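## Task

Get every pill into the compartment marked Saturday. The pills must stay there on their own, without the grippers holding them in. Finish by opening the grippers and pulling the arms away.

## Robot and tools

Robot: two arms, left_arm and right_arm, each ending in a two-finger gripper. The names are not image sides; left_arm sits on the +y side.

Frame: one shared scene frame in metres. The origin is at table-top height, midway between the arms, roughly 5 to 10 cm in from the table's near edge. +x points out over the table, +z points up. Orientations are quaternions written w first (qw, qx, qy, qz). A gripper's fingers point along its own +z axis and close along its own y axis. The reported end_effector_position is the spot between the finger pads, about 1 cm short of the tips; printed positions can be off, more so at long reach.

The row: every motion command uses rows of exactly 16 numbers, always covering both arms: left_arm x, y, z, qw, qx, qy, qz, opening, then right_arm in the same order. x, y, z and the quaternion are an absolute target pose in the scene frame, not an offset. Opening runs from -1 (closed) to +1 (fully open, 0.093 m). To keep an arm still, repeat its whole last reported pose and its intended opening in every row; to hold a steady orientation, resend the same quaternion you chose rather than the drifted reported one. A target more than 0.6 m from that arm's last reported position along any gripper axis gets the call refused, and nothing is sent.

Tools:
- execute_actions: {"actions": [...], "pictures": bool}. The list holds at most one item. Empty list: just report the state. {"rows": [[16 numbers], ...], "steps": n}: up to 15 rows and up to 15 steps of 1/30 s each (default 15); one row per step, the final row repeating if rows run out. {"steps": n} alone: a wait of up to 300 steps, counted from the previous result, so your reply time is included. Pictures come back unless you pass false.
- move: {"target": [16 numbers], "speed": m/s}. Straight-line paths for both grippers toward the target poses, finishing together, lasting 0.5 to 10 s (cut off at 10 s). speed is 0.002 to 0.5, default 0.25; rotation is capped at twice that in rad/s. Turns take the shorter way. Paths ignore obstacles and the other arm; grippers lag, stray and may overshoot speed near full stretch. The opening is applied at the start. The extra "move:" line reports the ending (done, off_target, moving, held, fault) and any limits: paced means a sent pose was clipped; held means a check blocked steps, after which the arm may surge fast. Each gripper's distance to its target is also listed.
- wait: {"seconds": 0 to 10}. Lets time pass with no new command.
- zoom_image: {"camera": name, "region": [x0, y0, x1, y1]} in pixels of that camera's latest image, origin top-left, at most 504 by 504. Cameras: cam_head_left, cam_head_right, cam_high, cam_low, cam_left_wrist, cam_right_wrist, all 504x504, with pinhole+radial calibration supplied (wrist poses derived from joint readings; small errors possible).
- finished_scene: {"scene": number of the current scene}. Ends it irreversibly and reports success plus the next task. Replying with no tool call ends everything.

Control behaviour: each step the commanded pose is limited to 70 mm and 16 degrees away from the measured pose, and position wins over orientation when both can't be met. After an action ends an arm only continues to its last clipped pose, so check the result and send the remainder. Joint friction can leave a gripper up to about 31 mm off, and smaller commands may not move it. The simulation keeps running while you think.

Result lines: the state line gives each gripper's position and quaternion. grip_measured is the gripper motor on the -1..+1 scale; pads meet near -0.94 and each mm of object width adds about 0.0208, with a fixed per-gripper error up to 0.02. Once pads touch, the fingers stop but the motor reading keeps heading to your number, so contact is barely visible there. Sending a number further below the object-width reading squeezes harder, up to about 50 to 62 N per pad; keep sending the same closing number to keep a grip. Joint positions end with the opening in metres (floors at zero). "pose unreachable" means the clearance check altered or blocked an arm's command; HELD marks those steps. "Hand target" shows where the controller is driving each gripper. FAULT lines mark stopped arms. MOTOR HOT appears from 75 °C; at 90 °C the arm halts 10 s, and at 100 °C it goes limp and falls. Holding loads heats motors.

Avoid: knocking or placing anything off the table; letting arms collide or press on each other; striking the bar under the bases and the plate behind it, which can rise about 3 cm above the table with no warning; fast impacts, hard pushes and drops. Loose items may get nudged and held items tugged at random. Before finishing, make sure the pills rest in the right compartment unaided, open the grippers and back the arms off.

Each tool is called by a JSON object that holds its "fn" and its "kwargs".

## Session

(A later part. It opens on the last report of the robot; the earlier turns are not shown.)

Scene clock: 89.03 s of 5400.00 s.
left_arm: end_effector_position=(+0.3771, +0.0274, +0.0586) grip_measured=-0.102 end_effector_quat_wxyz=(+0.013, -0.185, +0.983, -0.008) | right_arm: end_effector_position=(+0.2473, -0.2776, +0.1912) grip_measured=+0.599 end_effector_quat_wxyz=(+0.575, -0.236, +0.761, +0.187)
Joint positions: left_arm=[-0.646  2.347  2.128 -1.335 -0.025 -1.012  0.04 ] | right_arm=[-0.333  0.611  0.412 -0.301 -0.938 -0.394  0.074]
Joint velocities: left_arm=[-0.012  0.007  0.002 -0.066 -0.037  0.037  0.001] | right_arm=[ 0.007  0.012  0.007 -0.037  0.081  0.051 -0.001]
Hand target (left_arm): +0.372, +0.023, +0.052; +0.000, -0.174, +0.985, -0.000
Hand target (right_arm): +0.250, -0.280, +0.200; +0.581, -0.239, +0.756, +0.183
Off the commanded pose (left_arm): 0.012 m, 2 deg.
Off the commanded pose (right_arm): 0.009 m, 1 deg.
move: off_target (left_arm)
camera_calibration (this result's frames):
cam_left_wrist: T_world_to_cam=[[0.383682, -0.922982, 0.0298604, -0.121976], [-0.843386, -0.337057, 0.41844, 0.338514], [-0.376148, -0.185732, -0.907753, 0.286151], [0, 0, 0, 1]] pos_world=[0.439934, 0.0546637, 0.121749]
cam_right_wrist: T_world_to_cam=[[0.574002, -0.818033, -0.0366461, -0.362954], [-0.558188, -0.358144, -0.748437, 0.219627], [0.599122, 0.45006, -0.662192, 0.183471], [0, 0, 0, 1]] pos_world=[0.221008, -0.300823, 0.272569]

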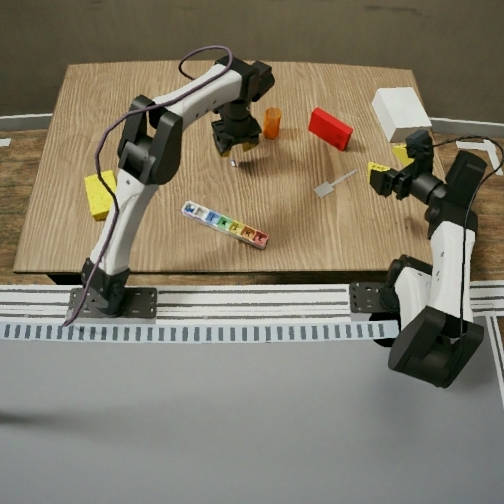

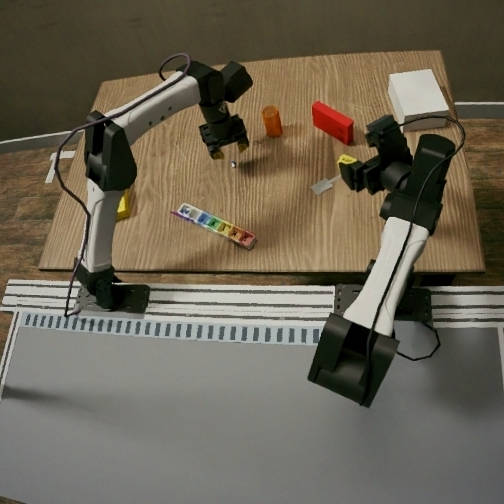

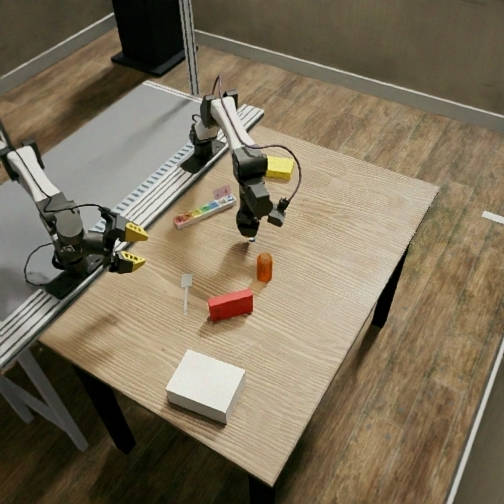

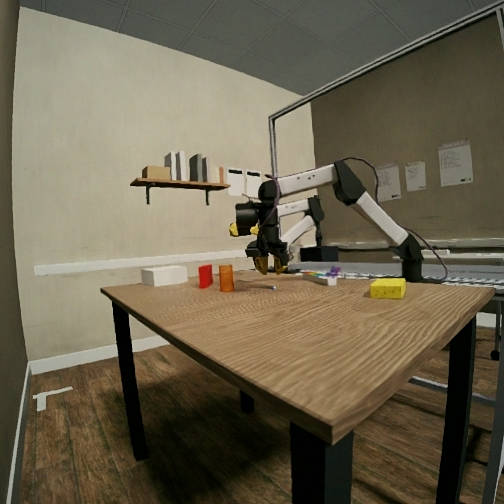

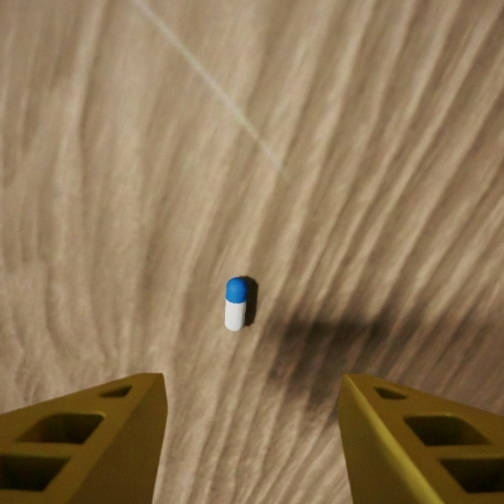

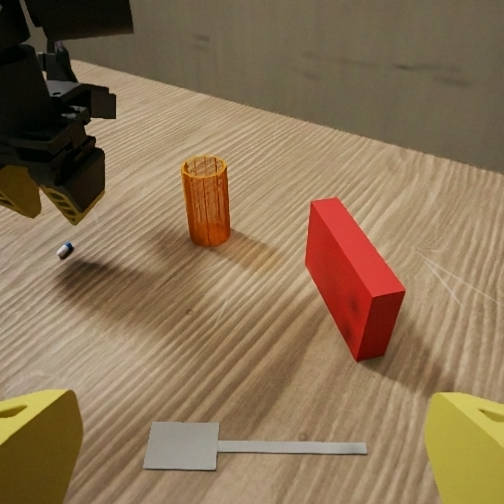

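{"fn": "move", "kwargs": {"target": [0.364,0.028,0.001,0,-0.174,0.985,0,-0.1,0.25,-0.28,0.2,0.581,-0.239,0.757,0.183,0.6], "speed": 0.05}}

Scene clock: 90.80 s of 5400.00 s.
left_arm: end_effector_position=(+0.3704, +0.0315, +0.0156) grip_measured=-0.102 end_effector_quat_wxyz=(+0.007, -0.184, +0.983, -0.002) | right_arm: end_effector_position=(+0.2473, -0.2776, +0.1912) grip_measured=+0.599 end_effector_quat_wxyz=(+0.575, -0.236, +0.761, +0.187)
Joint positions: left_arm=[-0.646  2.339  1.944 -1.174 -0.025 -1.011  0.04 ] | right_arm=[-0.333  0.611  0.412 -0.301 -0.938 -0.394  0.074]
Joint velocities: left_arm=[-0.002  0.002 -0.002  0.022 -0.051 -0.037 -0.   ] | right_arm=[ 0.022 -0.007 -0.002  0.007 -0.022  0.007 -0.   ]
Hand target (left_arm): +0.364, +0.028, +0.001; -0.001, -0.174, +0.985, +0.001
Hand target (right_arm): +0.250, -0.280, +0.200; +0.581, -0.239, +0.756, +0.183
Off the commanded pose (left_arm): 0.016 m, 1 deg.
Off the commanded pose (right_arm): 0.009 m, 1 deg.
move: off_target (left_arm)
camera_calibration (this result's frames):
cam_left_wrist: T_world_to_cam=[[0.382677, -0.923742, 0.0160725, -0.113746], [-0.838445, -0.339929, 0.425979, 0.350414], [-0.388031, -0.176488, -0.90459, 0.249417], [0, 0, 0, 1]] pos_world=[0.434113, 0.058063, 0.0781792]
cam_right_wrist: T_world_to_cam=[[0.574002, -0.818033, -0.0366461, -0.362954], [-0.558188, -0.358144, -0.748437, 0.219627], [0.599122, 0.45006, -0.662192, 0.183471], [0, 0, 0, 1]] pos_world=[0.221008, -0.300823, 0.272569]

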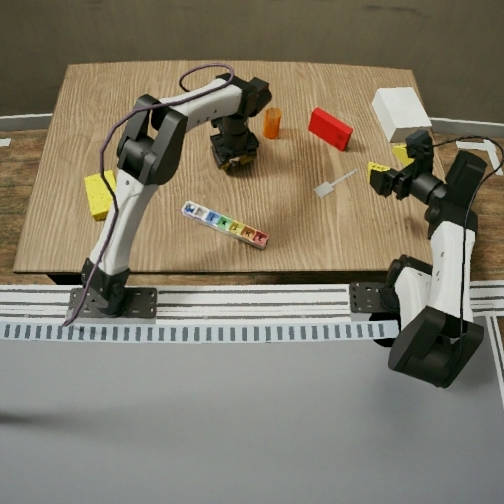

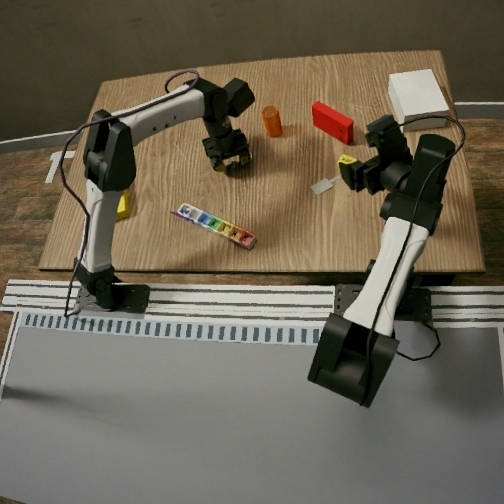

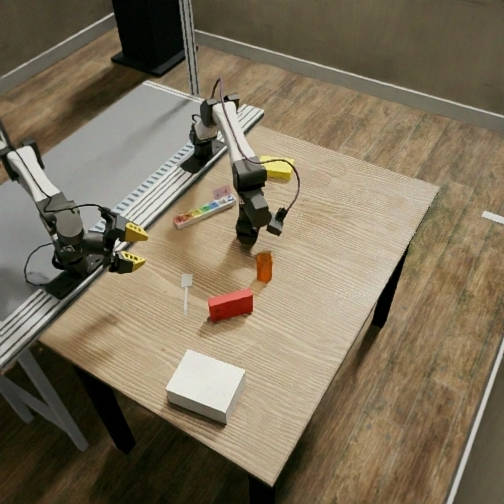

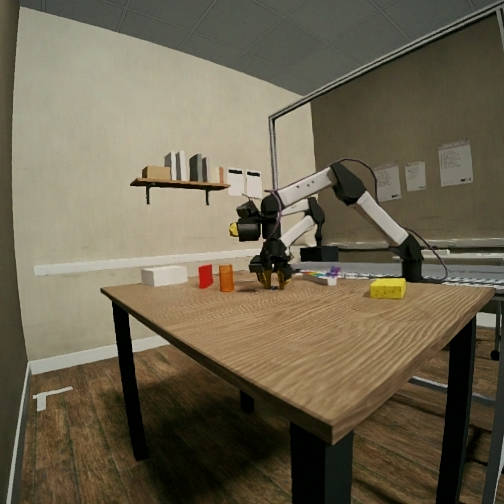

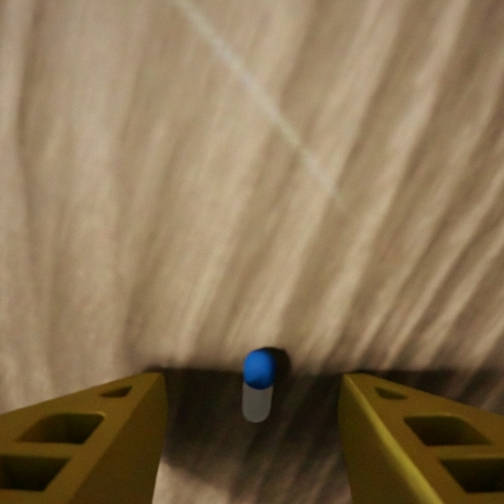

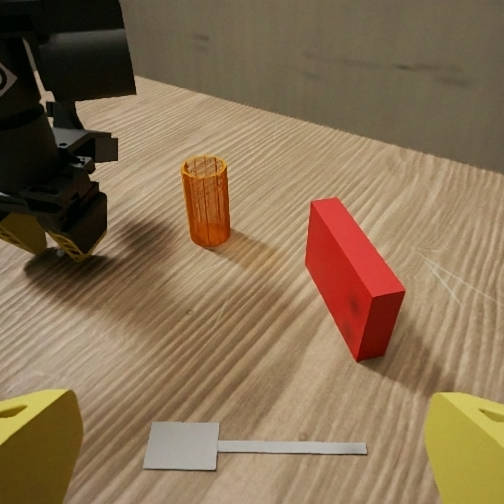

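{"fn": "move", "kwargs": {"target": [0.364,0.028,-0.002,0,-0.174,0.985,0,-0.9,0.25,-0.28,0.2,0.581,-0.239,0.757,0.183,0.6]}}

{"fn": "move", "kwargs": {"target": [0.28,0.10,0.075,0,0.216,0.976,0,-0.9,0.25,-0.28,0.2,0.581,-0.239,0.757,0.183,0.6], "speed": 0.2}}

{"fn": "move", "kwargs": {"target": [0.227,0.130,0.04,0,0.216,0.976,0,-0.9,0.25,-0.28,0.2,0.581,-0.239,0.757,0.183,0.6], "speed": 0.06}}

Scene clock: 92.13 s of 5400.00 s.
left_arm: end_effector_position=(+0.3724, +0.0299, +0.0154) grip_measured=-0.892 end_effector_quat_wxyz=(+0.011, -0.184, +0.983, -0.006) | right_arm: end_effector_position=(+0.2473, -0.2776, +0.1912) grip_measured=+0.599 end_effector_quat_wxyz=(+0.575, -0.236, +0.761, +0.187)
Joint positions: left_arm=[-0.646  2.338  1.941 -1.161 -0.025 -1.011  0.002] | right_arm=[-0.333  0.611  0.412 -0.301 -0.938 -0.394  0.074]
Joint velocities: left_arm=[ 0.007 -0.007  0.007  0.022 -0.081 -0.066 -0.001] | right_arm=[-0.007  0.007  0.002 -0.139 -0.051  0.007  0.   ]
Hand target (left_arm): +0.364, +0.028, -0.001; -0.000, -0.174, +0.985, +0.000
Hand target (right_arm): +0.250, -0.280, +0.200; +0.581, -0.239, +0.756, +0.183
Off the commanded pose (left_arm): 0.019 m, 2 deg.
Off the commanded pose (right_arm): 0.009 m, 1 deg.
move: off_target (left_arm)
camera_calibration (this result's frames):
cam_left_wrist: T_world_to_cam=[[0.382653, -0.923514, 0.0264262, -0.116087], [-0.842297, -0.336963, 0.420704, 0.353025], [-0.379622, -0.183243, -0.906813, 0.246879], [0, 0, 0, 1]] pos_world=[0.435493, 0.0569873, 0.0784216]
cam_right_wrist: T_world_to_cam=[[0.574002, -0.818033, -0.0366461, -0.362954], [-0.558188, -0.358144, -0.748437, 0.219627], [0.599122, 0.45006, -0.662192, 0.183471], [0, 0, 0, 1]] pos_world=[0.221008, -0.300823, 0.272569]

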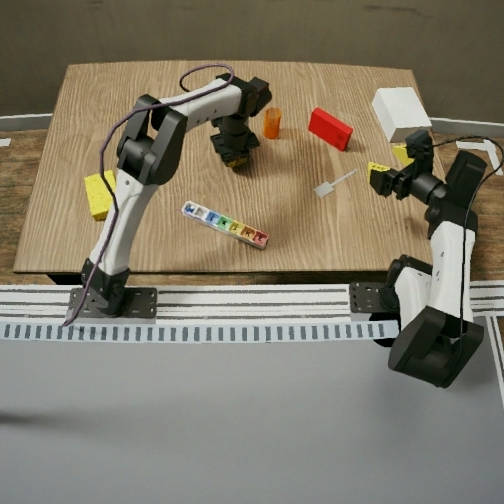

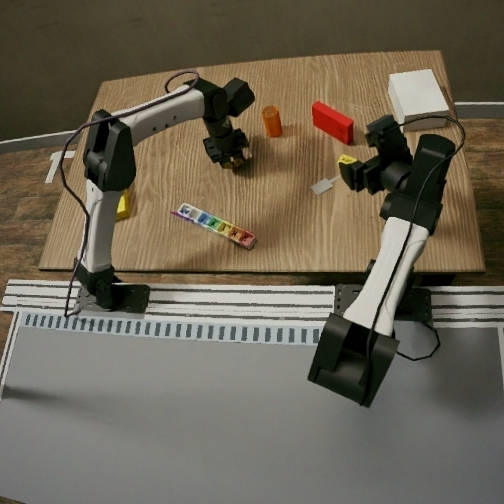

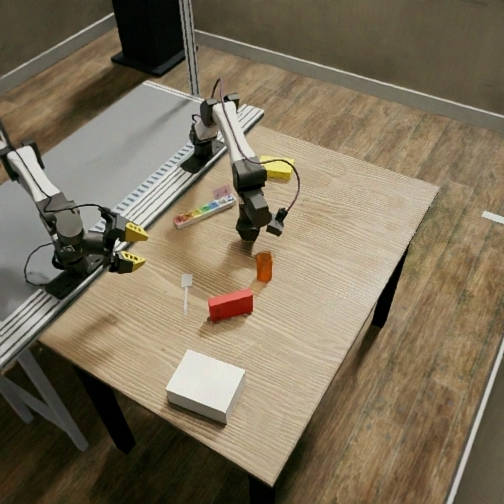

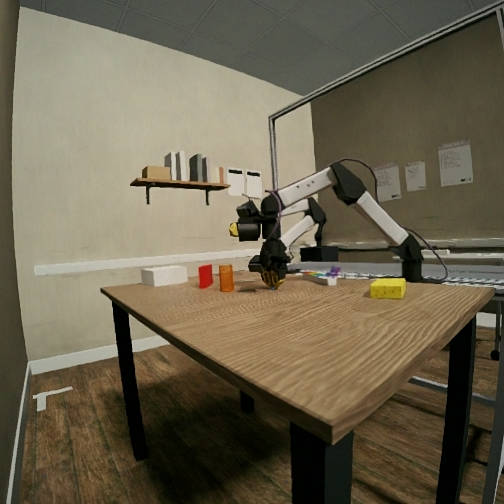

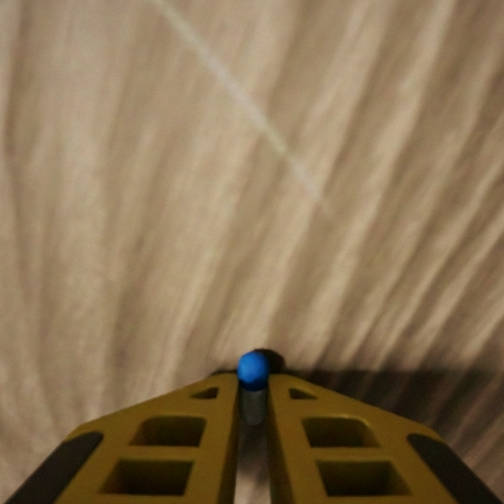

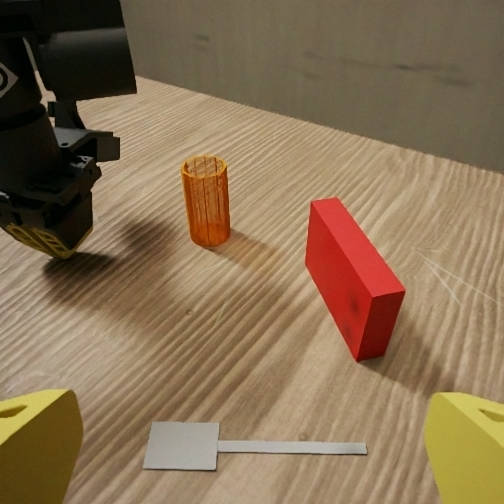

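Scene clock: 94.67 s of 5400.00 s.
left_arm: end_effector_position=(+0.2891, +0.0934, +0.0807) grip_measured=-0.892 end_effector_quat_wxyz=(+0.021, +0.209, +0.978, -0.005) | right_arm: end_effector_position=(+0.2473, -0.2776, +0.1912) grip_measured=+0.599 end_effector_quat_wxyz=(+0.575, -0.236, +0.761, +0.187)
Joint positions: left_arm=[-0.646  1.858  1.474 -1.157 -0.025 -0.218  0.002] | right_arm=[-0.333  0.611  0.412 -0.301 -0.938 -0.394  0.074]
Joint velocities: left_arm=[-0.007 -0.012 -0.012 -0.022 -0.022 -0.066  0.001] | right_arm=[ 0.002  0.002 -0.017 -0.007 -0.037 -0.022 -0.001]
Hand target (left_arm): +0.279, +0.099, +0.074; -0.000, +0.216, +0.976, -0.000
Hand target (right_arm): +0.250, -0.280, +0.200; +0.581, -0.239, +0.756, +0.183
Off the commanded pose (left_arm): 0.013 m, 3 deg.
Off the commanded pose (right_arm): 0.009 m, 1 deg.
move: off_target (left_arm)
camera_calibration (this result's frames):
cam_left_wrist: T_world_to_cam=[[-0.388709, -0.92129, 0.0114065, 0.196666], [-0.842583, 0.360455, 0.400158, 0.213486], [-0.372773, 0.145934, -0.916375, 0.254133], [0, 0, 0, 1]] pos_world=[0.351059, 0.0671471, 0.14521]
cam_right_wrist: T_world_to_cam=[[0.574002, -0.818033, -0.0366461, -0.362954], [-0.558188, -0.358144, -0.748437, 0.219627], [0.599122, 0.45006, -0.662192, 0.183471], [0, 0, 0, 1]] pos_world=[0.221008, -0.300823, 0.272569]

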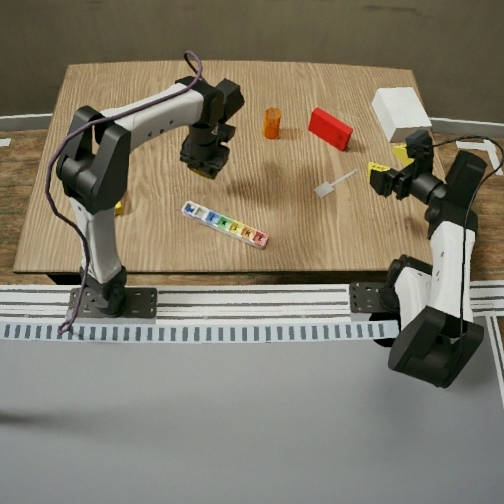

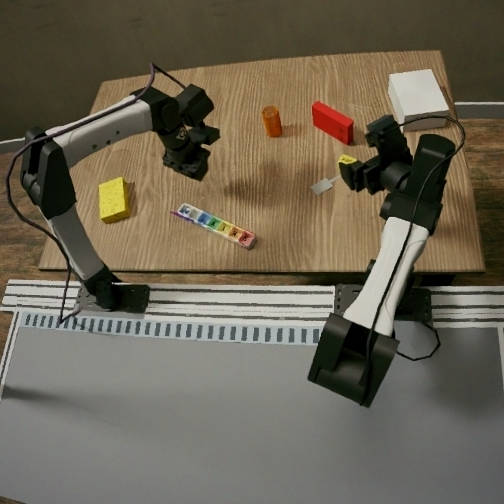

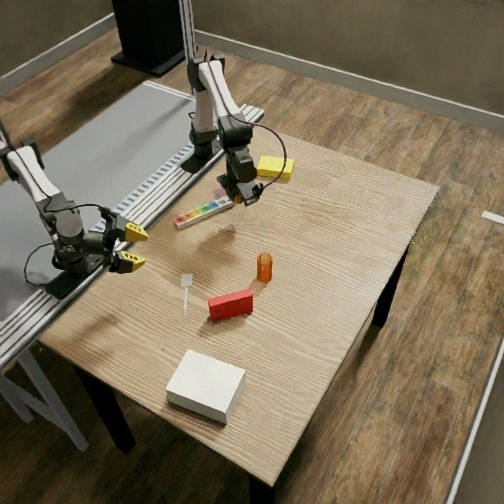

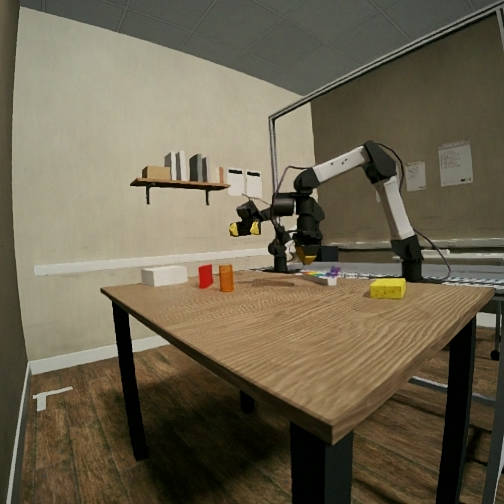

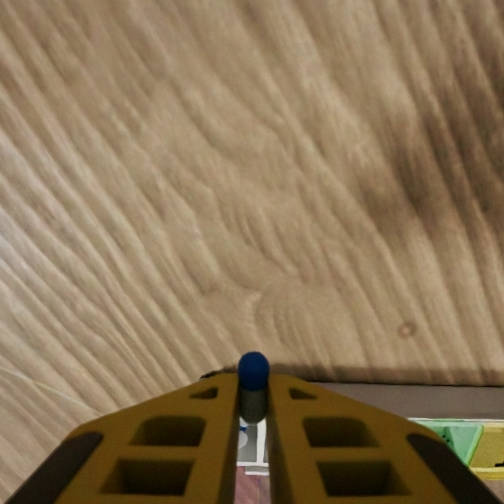

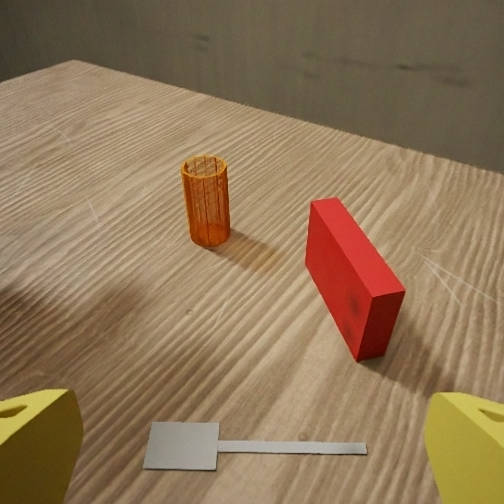

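Scene clock: 96.33 s of 5400.00 s.
left_arm: end_effector_position=(+0.2321, +0.1318, +0.0438) grip_measured=-0.892 end_effector_quat_wxyz=(+0.000, +0.214, +0.977, +0.004) | right_arm: end_effector_position=(+0.2473, -0.2776, +0.1912) grip_measured=+0.599 end_effector_quat_wxyz=(+0.575, -0.236, +0.761, +0.187)
Joint positions: left_arm=[-0.655  1.675  1.106 -1.017 -0.025 -0.219  0.002] | right_arm=[-0.333  0.611  0.412 -0.301 -0.938 -0.394  0.074]
Joint velocities: left_arm=[ 0.002  0.002 -0.007  0.037 -0.037  0.022  0.   ] | right_arm=[ 0.012  0.007  0.002 -0.007  0.154  0.022  0.   ]
Hand target (left_arm): +0.227, +0.129, +0.040; -0.001, +0.216, +0.976, -0.000
Hand target (right_arm): +0.250, -0.280, +0.200; +0.581, -0.239, +0.756, +0.183
Off the commanded pose (left_arm): 0.007 m, 1 deg.
Off the commanded pose (right_arm): 0.009 m, 1 deg.
move: done
camera_calibration (this result's frames):
cam_left_wrist: T_world_to_cam=[[-0.397245, -0.917713, 0.000473805, 0.212314], [-0.824019, 0.356915, 0.440005, 0.160784], [-0.403967, 0.174399, -0.897995, 0.196194], [0, 0, 0, 1]] pos_world=[0.296085, 0.103241, 0.105335]
cam_right_wrist: T_world_to_cam=[[0.574002, -0.818033, -0.0366461, -0.362954], [-0.558188, -0.358144, -0.748437, 0.219627], [0.599122, 0.45006, -0.662192, 0.183471], [0, 0, 0, 1]] pos_world=[0.221008, -0.300823, 0.272569]

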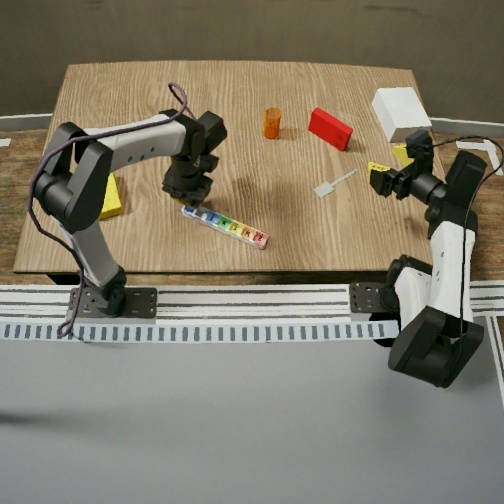

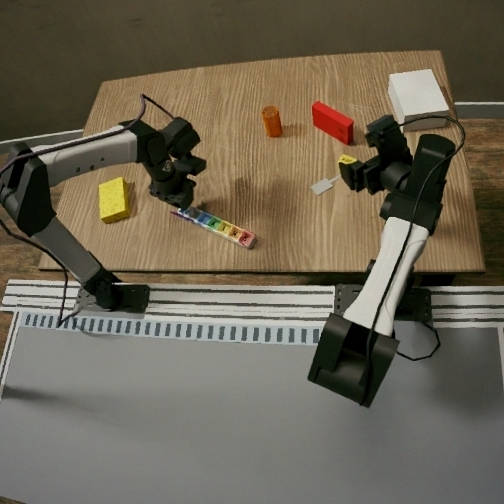

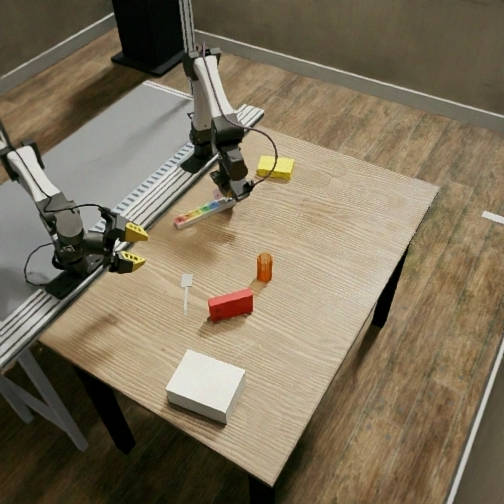

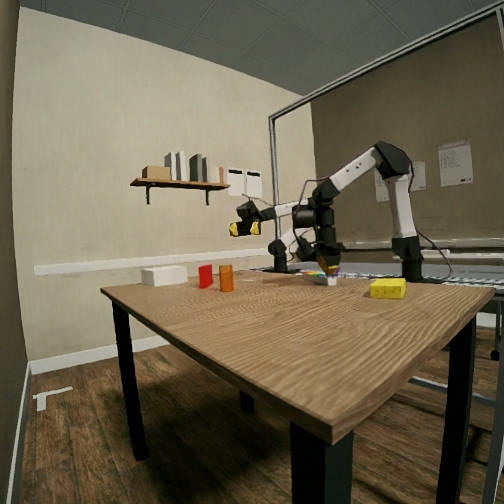

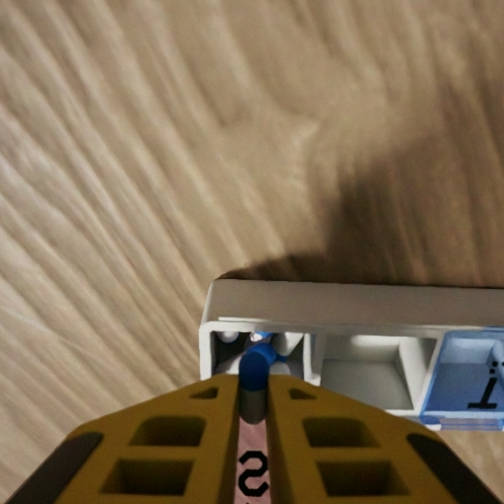

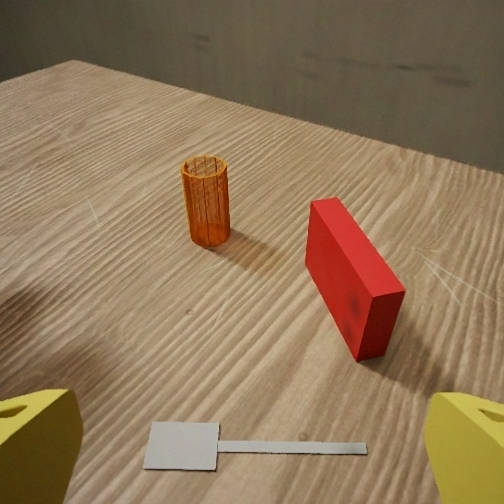

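Slightly toward the lid and lower.

{"fn": "move", "kwargs": {"target": [0.222,0.132,0.033,0,0.216,0.976,0,-0.9,0.25,-0.28,0.2,0.581,-0.239,0.757,0.183,0.6], "speed": 0.02}}

Scene clock: 98.83 s of 5400.00 s.
left_arm: end_effector_position=(+0.2287, +0.1343, +0.0374) grip_measured=-0.892 end_effector_quat_wxyz=(+0.002, +0.213, +0.977, +0.004) | right_arm: end_effector_position=(+0.2473, -0.2776, +0.1912) grip_measured=+0.599 end_effector_quat_wxyz=(+0.575, -0.236, +0.761, +0.187)
Joint positions: left_arm=[-0.655  1.665  1.068 -0.986 -0.025 -0.221  0.002] | right_arm=[-0.333  0.611  0.412 -0.301 -0.938 -0.394  0.074]
Joint velocities: left_arm=[-0.002  0.002 -0.007  0.007  0.037 -0.007  0.   ] | right_arm=[-0.022 -0.002 -0.007  0.007 -0.066 -0.007 -0.001]
Hand target (left_arm): +0.222, +0.132, +0.033; -0.001, +0.216, +0.976, +0.000
Hand target (right_arm): +0.250, -0.280, +0.200; +0.581, -0.239, +0.756, +0.183
Off the commanded pose (left_arm): 0.008 m, 1 deg.
Off the commanded pose (right_arm): 0.009 m, 1 deg.
move: done
camera_calibration (this result's frames):
cam_left_wrist: T_world_to_cam=[[-0.395445, -0.918489, 0.00130048, 0.212899], [-0.825923, 0.35621, 0.436996, 0.160502], [-0.401839, 0.171734, -0.899463, 0.188546], [0, 0, 0, 1]] pos_world=[0.292517, 0.105994, 0.0991747]
cam_right_wrist: T_world_to_cam=[[0.574002, -0.818033, -0.0366461, -0.362954], [-0.558188, -0.358144, -0.748437, 0.219627], [0.599122, 0.45006, -0.662192, 0.183471], [0, 0, 0, 1]] pos_world=[0.221008, -0.300823, 0.272569]

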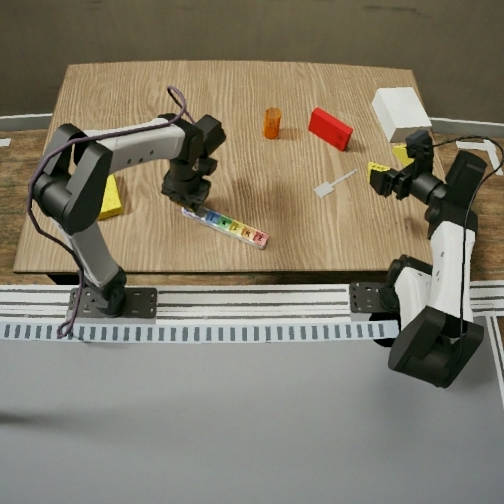

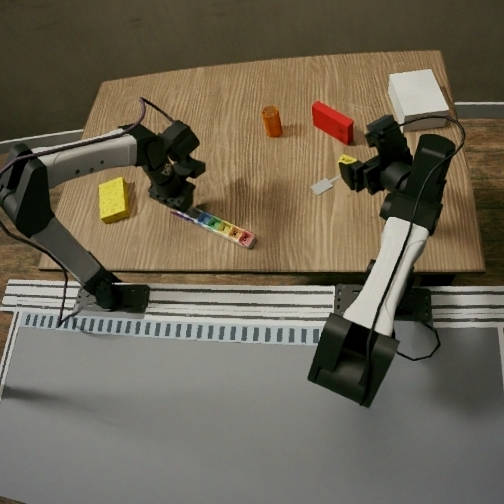

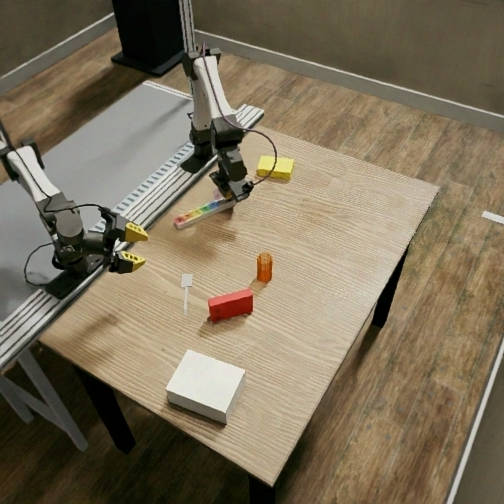

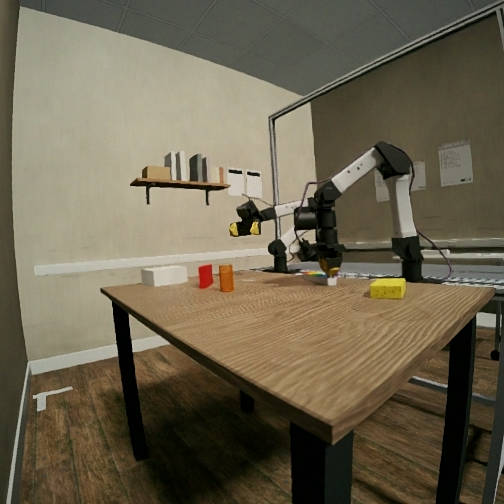

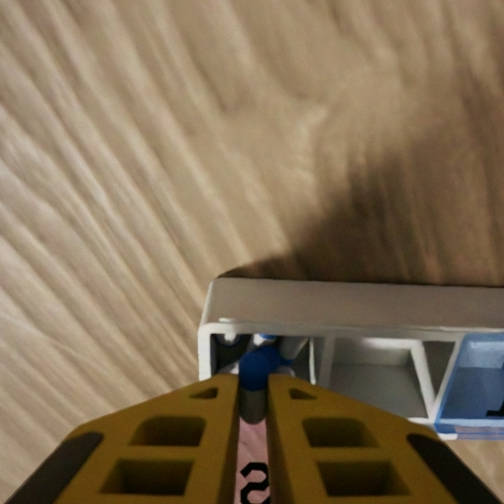

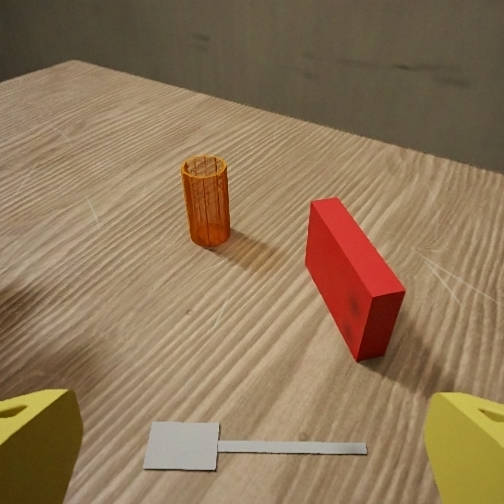

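{"fn": "move", "kwargs": {"target": [0.222,0.132,0.033,0,0.216,0.976,0,-0.68,0.25,-0.28,0.2,0.581,-0.239,0.757,0.183,0.6]}}

{"fn": "move", "kwargs": {"target": [0.228,0.14,0.16,0,0.216,0.976,0,-0.68,0.25,-0.28,0.2,0.581,-0.239,0.757,0.183,0.6], "speed": 0.15}}

{"fn": "zoom_image", "kwargs": {"camera": "cam_left_wrist", "region": [180,120,380,320]}}

Scene clock: 99.97 s of 5400.00 s.
left_arm: end_effector_position=(+0.2293, +0.1338, +0.0376) grip_measured=-0.682 end_effector_quat_wxyz=(+0.003, +0.213, +0.977, +0.003) | right_arm: end_effector_position=(+0.2473, -0.2776, +0.1912) grip_measured=+0.599 end_effector_quat_wxyz=(+0.575, -0.236, +0.761, +0.187)
Joint positions: left_arm=[-0.655  1.664  1.068 -0.983 -0.025 -0.221  0.012] | right_arm=[-0.333  0.611  0.412 -0.301 -0.938 -0.394  0.074]
Joint velocities: left_arm=[-0.002 -0.012  0.002 -0.11  -0.037  0.095  0.001] | right_arm=[ 0.022 -0.017  0.002  0.007  0.007 -0.007  0.001]
Hand target (left_arm): +0.222, +0.132, +0.033; -0.000, +0.216, +0.976, +0.000
Hand target (right_arm): +0.250, -0.280, +0.200; +0.581, -0.239, +0.756, +0.183
Off the commanded pose (left_arm): 0.009 m, 1 deg.
Off the commanded pose (right_arm): 0.009 m, 1 deg.
move: done
camera_calibration (this result's frames):
cam_left_wrist: T_world_to_cam=[[-0.395393, -0.918509, 0.00222266, 0.212668], [-0.827266, 0.357165, 0.433663, 0.16141], [-0.399117, 0.169629, -0.901072, 0.188778], [0, 0, 0, 1]] pos_world=[0.292961, 0.105665, 0.0996324]
cam_right_wrist: T_world_to_cam=[[0.574002, -0.818033, -0.0366461, -0.362954], [-0.558188, -0.358144, -0.748437, 0.219627], [0.599122, 0.45006, -0.662192, 0.183471], [0, 0, 0, 1]] pos_world=[0.221008, -0.300823, 0.272569]

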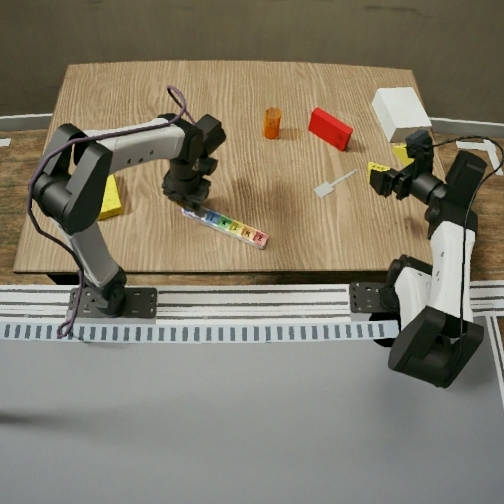

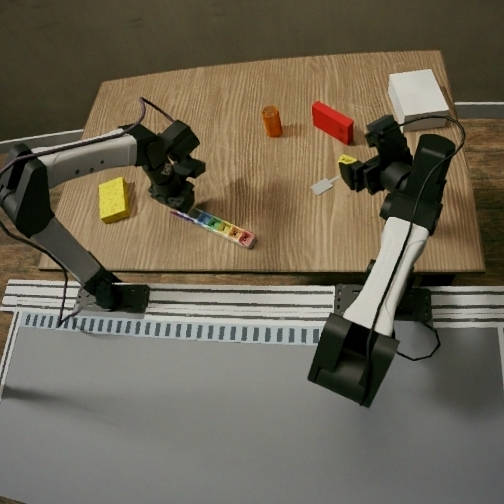

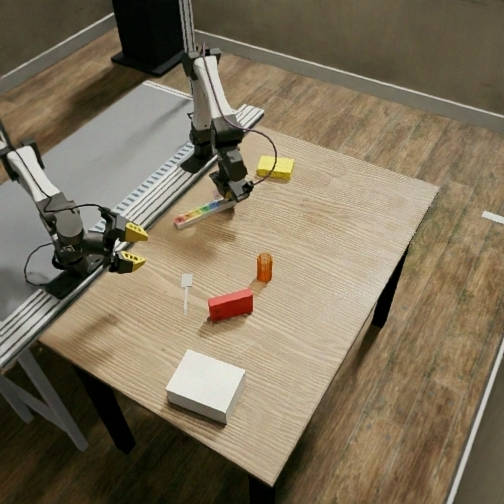

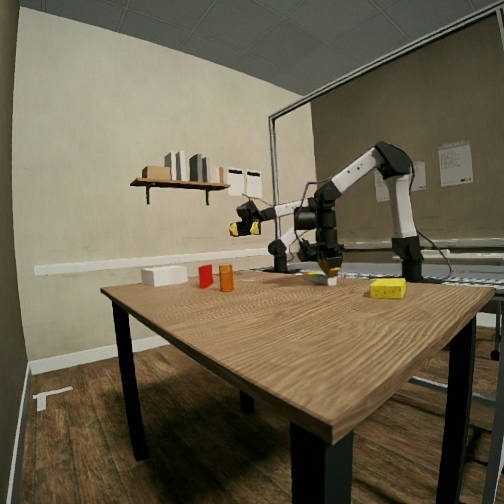

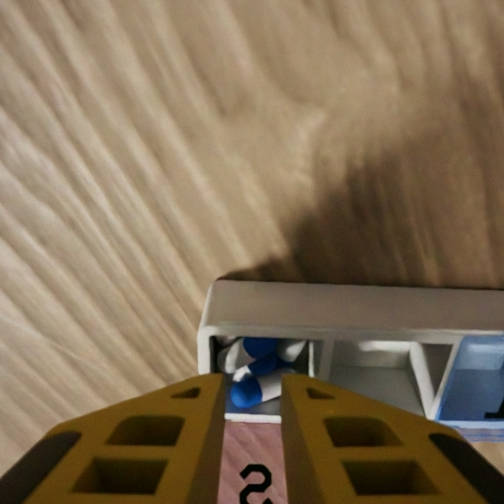

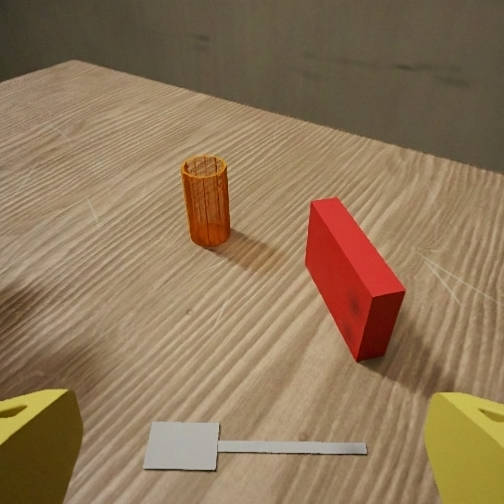

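Scene clock: 101.43 s of 5400.00 s.
left_arm: end_effector_position=(+0.2282, +0.1371, +0.1575) grip_measured=-0.682 end_effector_quat_wxyz=(+0.007, +0.217, +0.976, +0.001) | right_arm: end_effector_position=(+0.2473, -0.2776, +0.1912) grip_measured=+0.599 end_effector_quat_wxyz=(+0.575, -0.236, +0.761, +0.187)
Joint positions: left_arm=[-0.655  1.599  1.482 -1.454 -0.025 -0.213  0.012] | right_arm=[-0.333  0.611  0.412 -0.301 -0.938 -0.394  0.074]
Joint velocities: left_arm=[-0.002  0.002 -0.007 -0.037 -0.022  0.037  0.   ] | right_arm=[-0.007 -0.027 -0.002 -0.007  0.037  0.037  0.   ]
Hand target (left_arm): +0.228, +0.140, +0.160; +0.000, +0.216, +0.976, -0.000
Hand target (right_arm): +0.250, -0.280, +0.200; +0.581, -0.239, +0.756, +0.183
Off the commanded pose (left_arm): 0.004 m, 1 deg.
Off the commanded pose (right_arm): 0.009 m, 1 deg.
move: done
camera_calibration (this result's frames):
cam_left_wrist: T_world_to_cam=[[-0.402647, -0.915347, 0.00387587, 0.215963], [-0.826889, 0.365545, 0.427353, 0.107072], [-0.392593, 0.168867, -0.904077, 0.294886], [0, 0, 0, 1]] pos_world=[0.291263, 0.108745, 0.220005]
cam_right_wrist: T_world_to_cam=[[0.574002, -0.818033, -0.0366461, -0.362954], [-0.558188, -0.358144, -0.748437, 0.219627], [0.599122, 0.45006, -0.662192, 0.183471], [0, 0, 0, 1]] pos_world=[0.221008, -0.300823, 0.272569]

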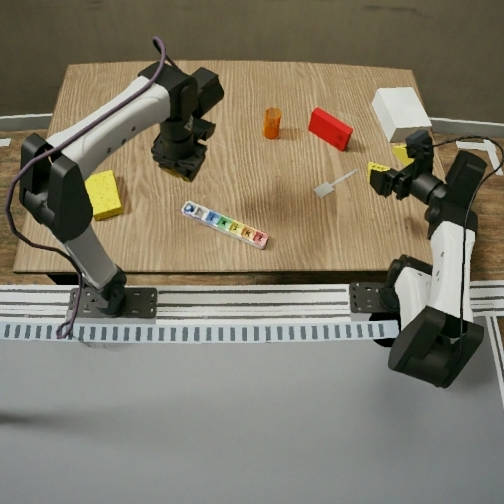

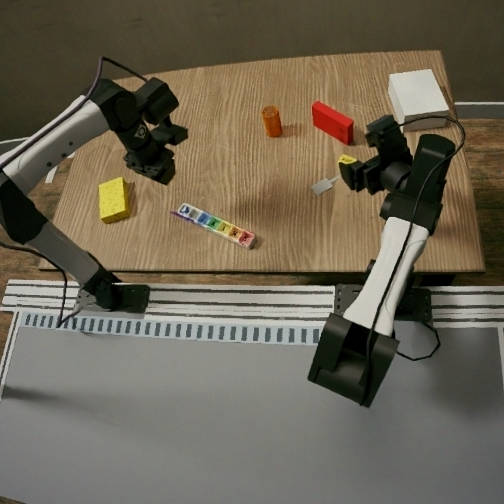

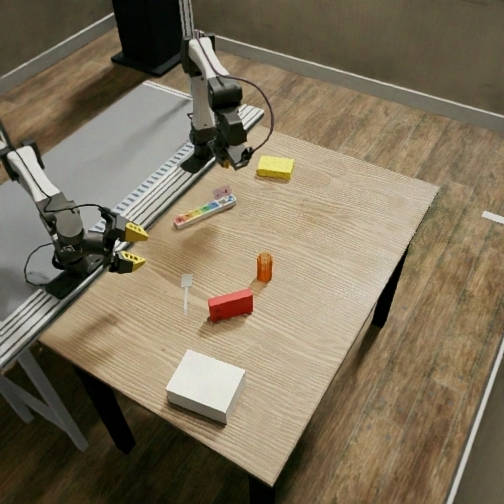

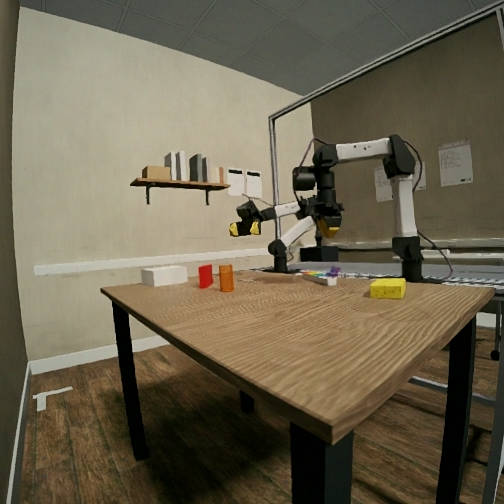

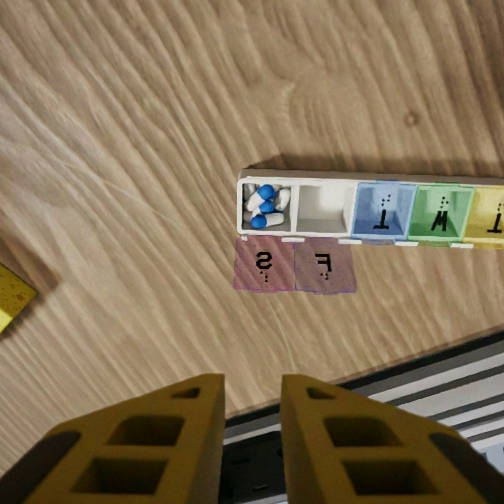

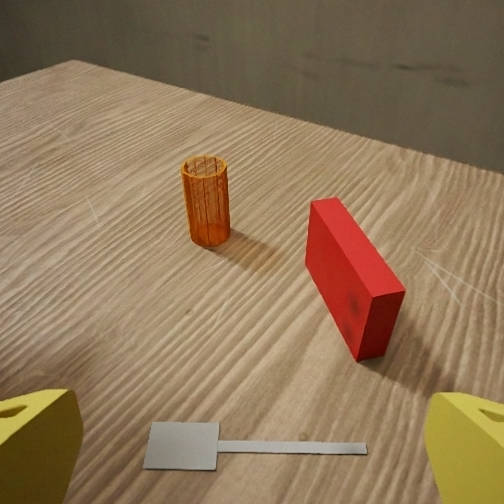

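Region (180, 120, 380, 320) of cam_left_wrist's 504x504 image, scaled by 2.520, with more detail than that image has.

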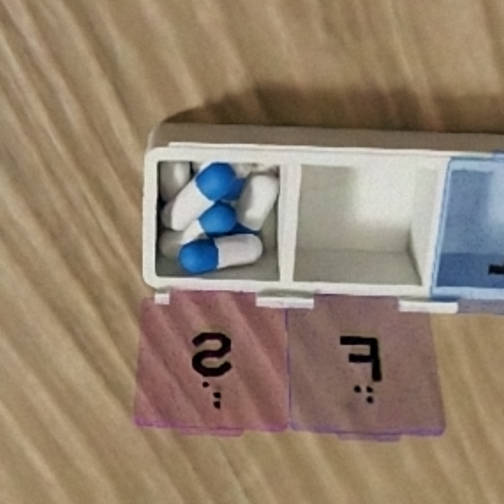

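{"fn": "finished_scene", "kwargs": {"scene": 1}}

The scene is finished: the task was done.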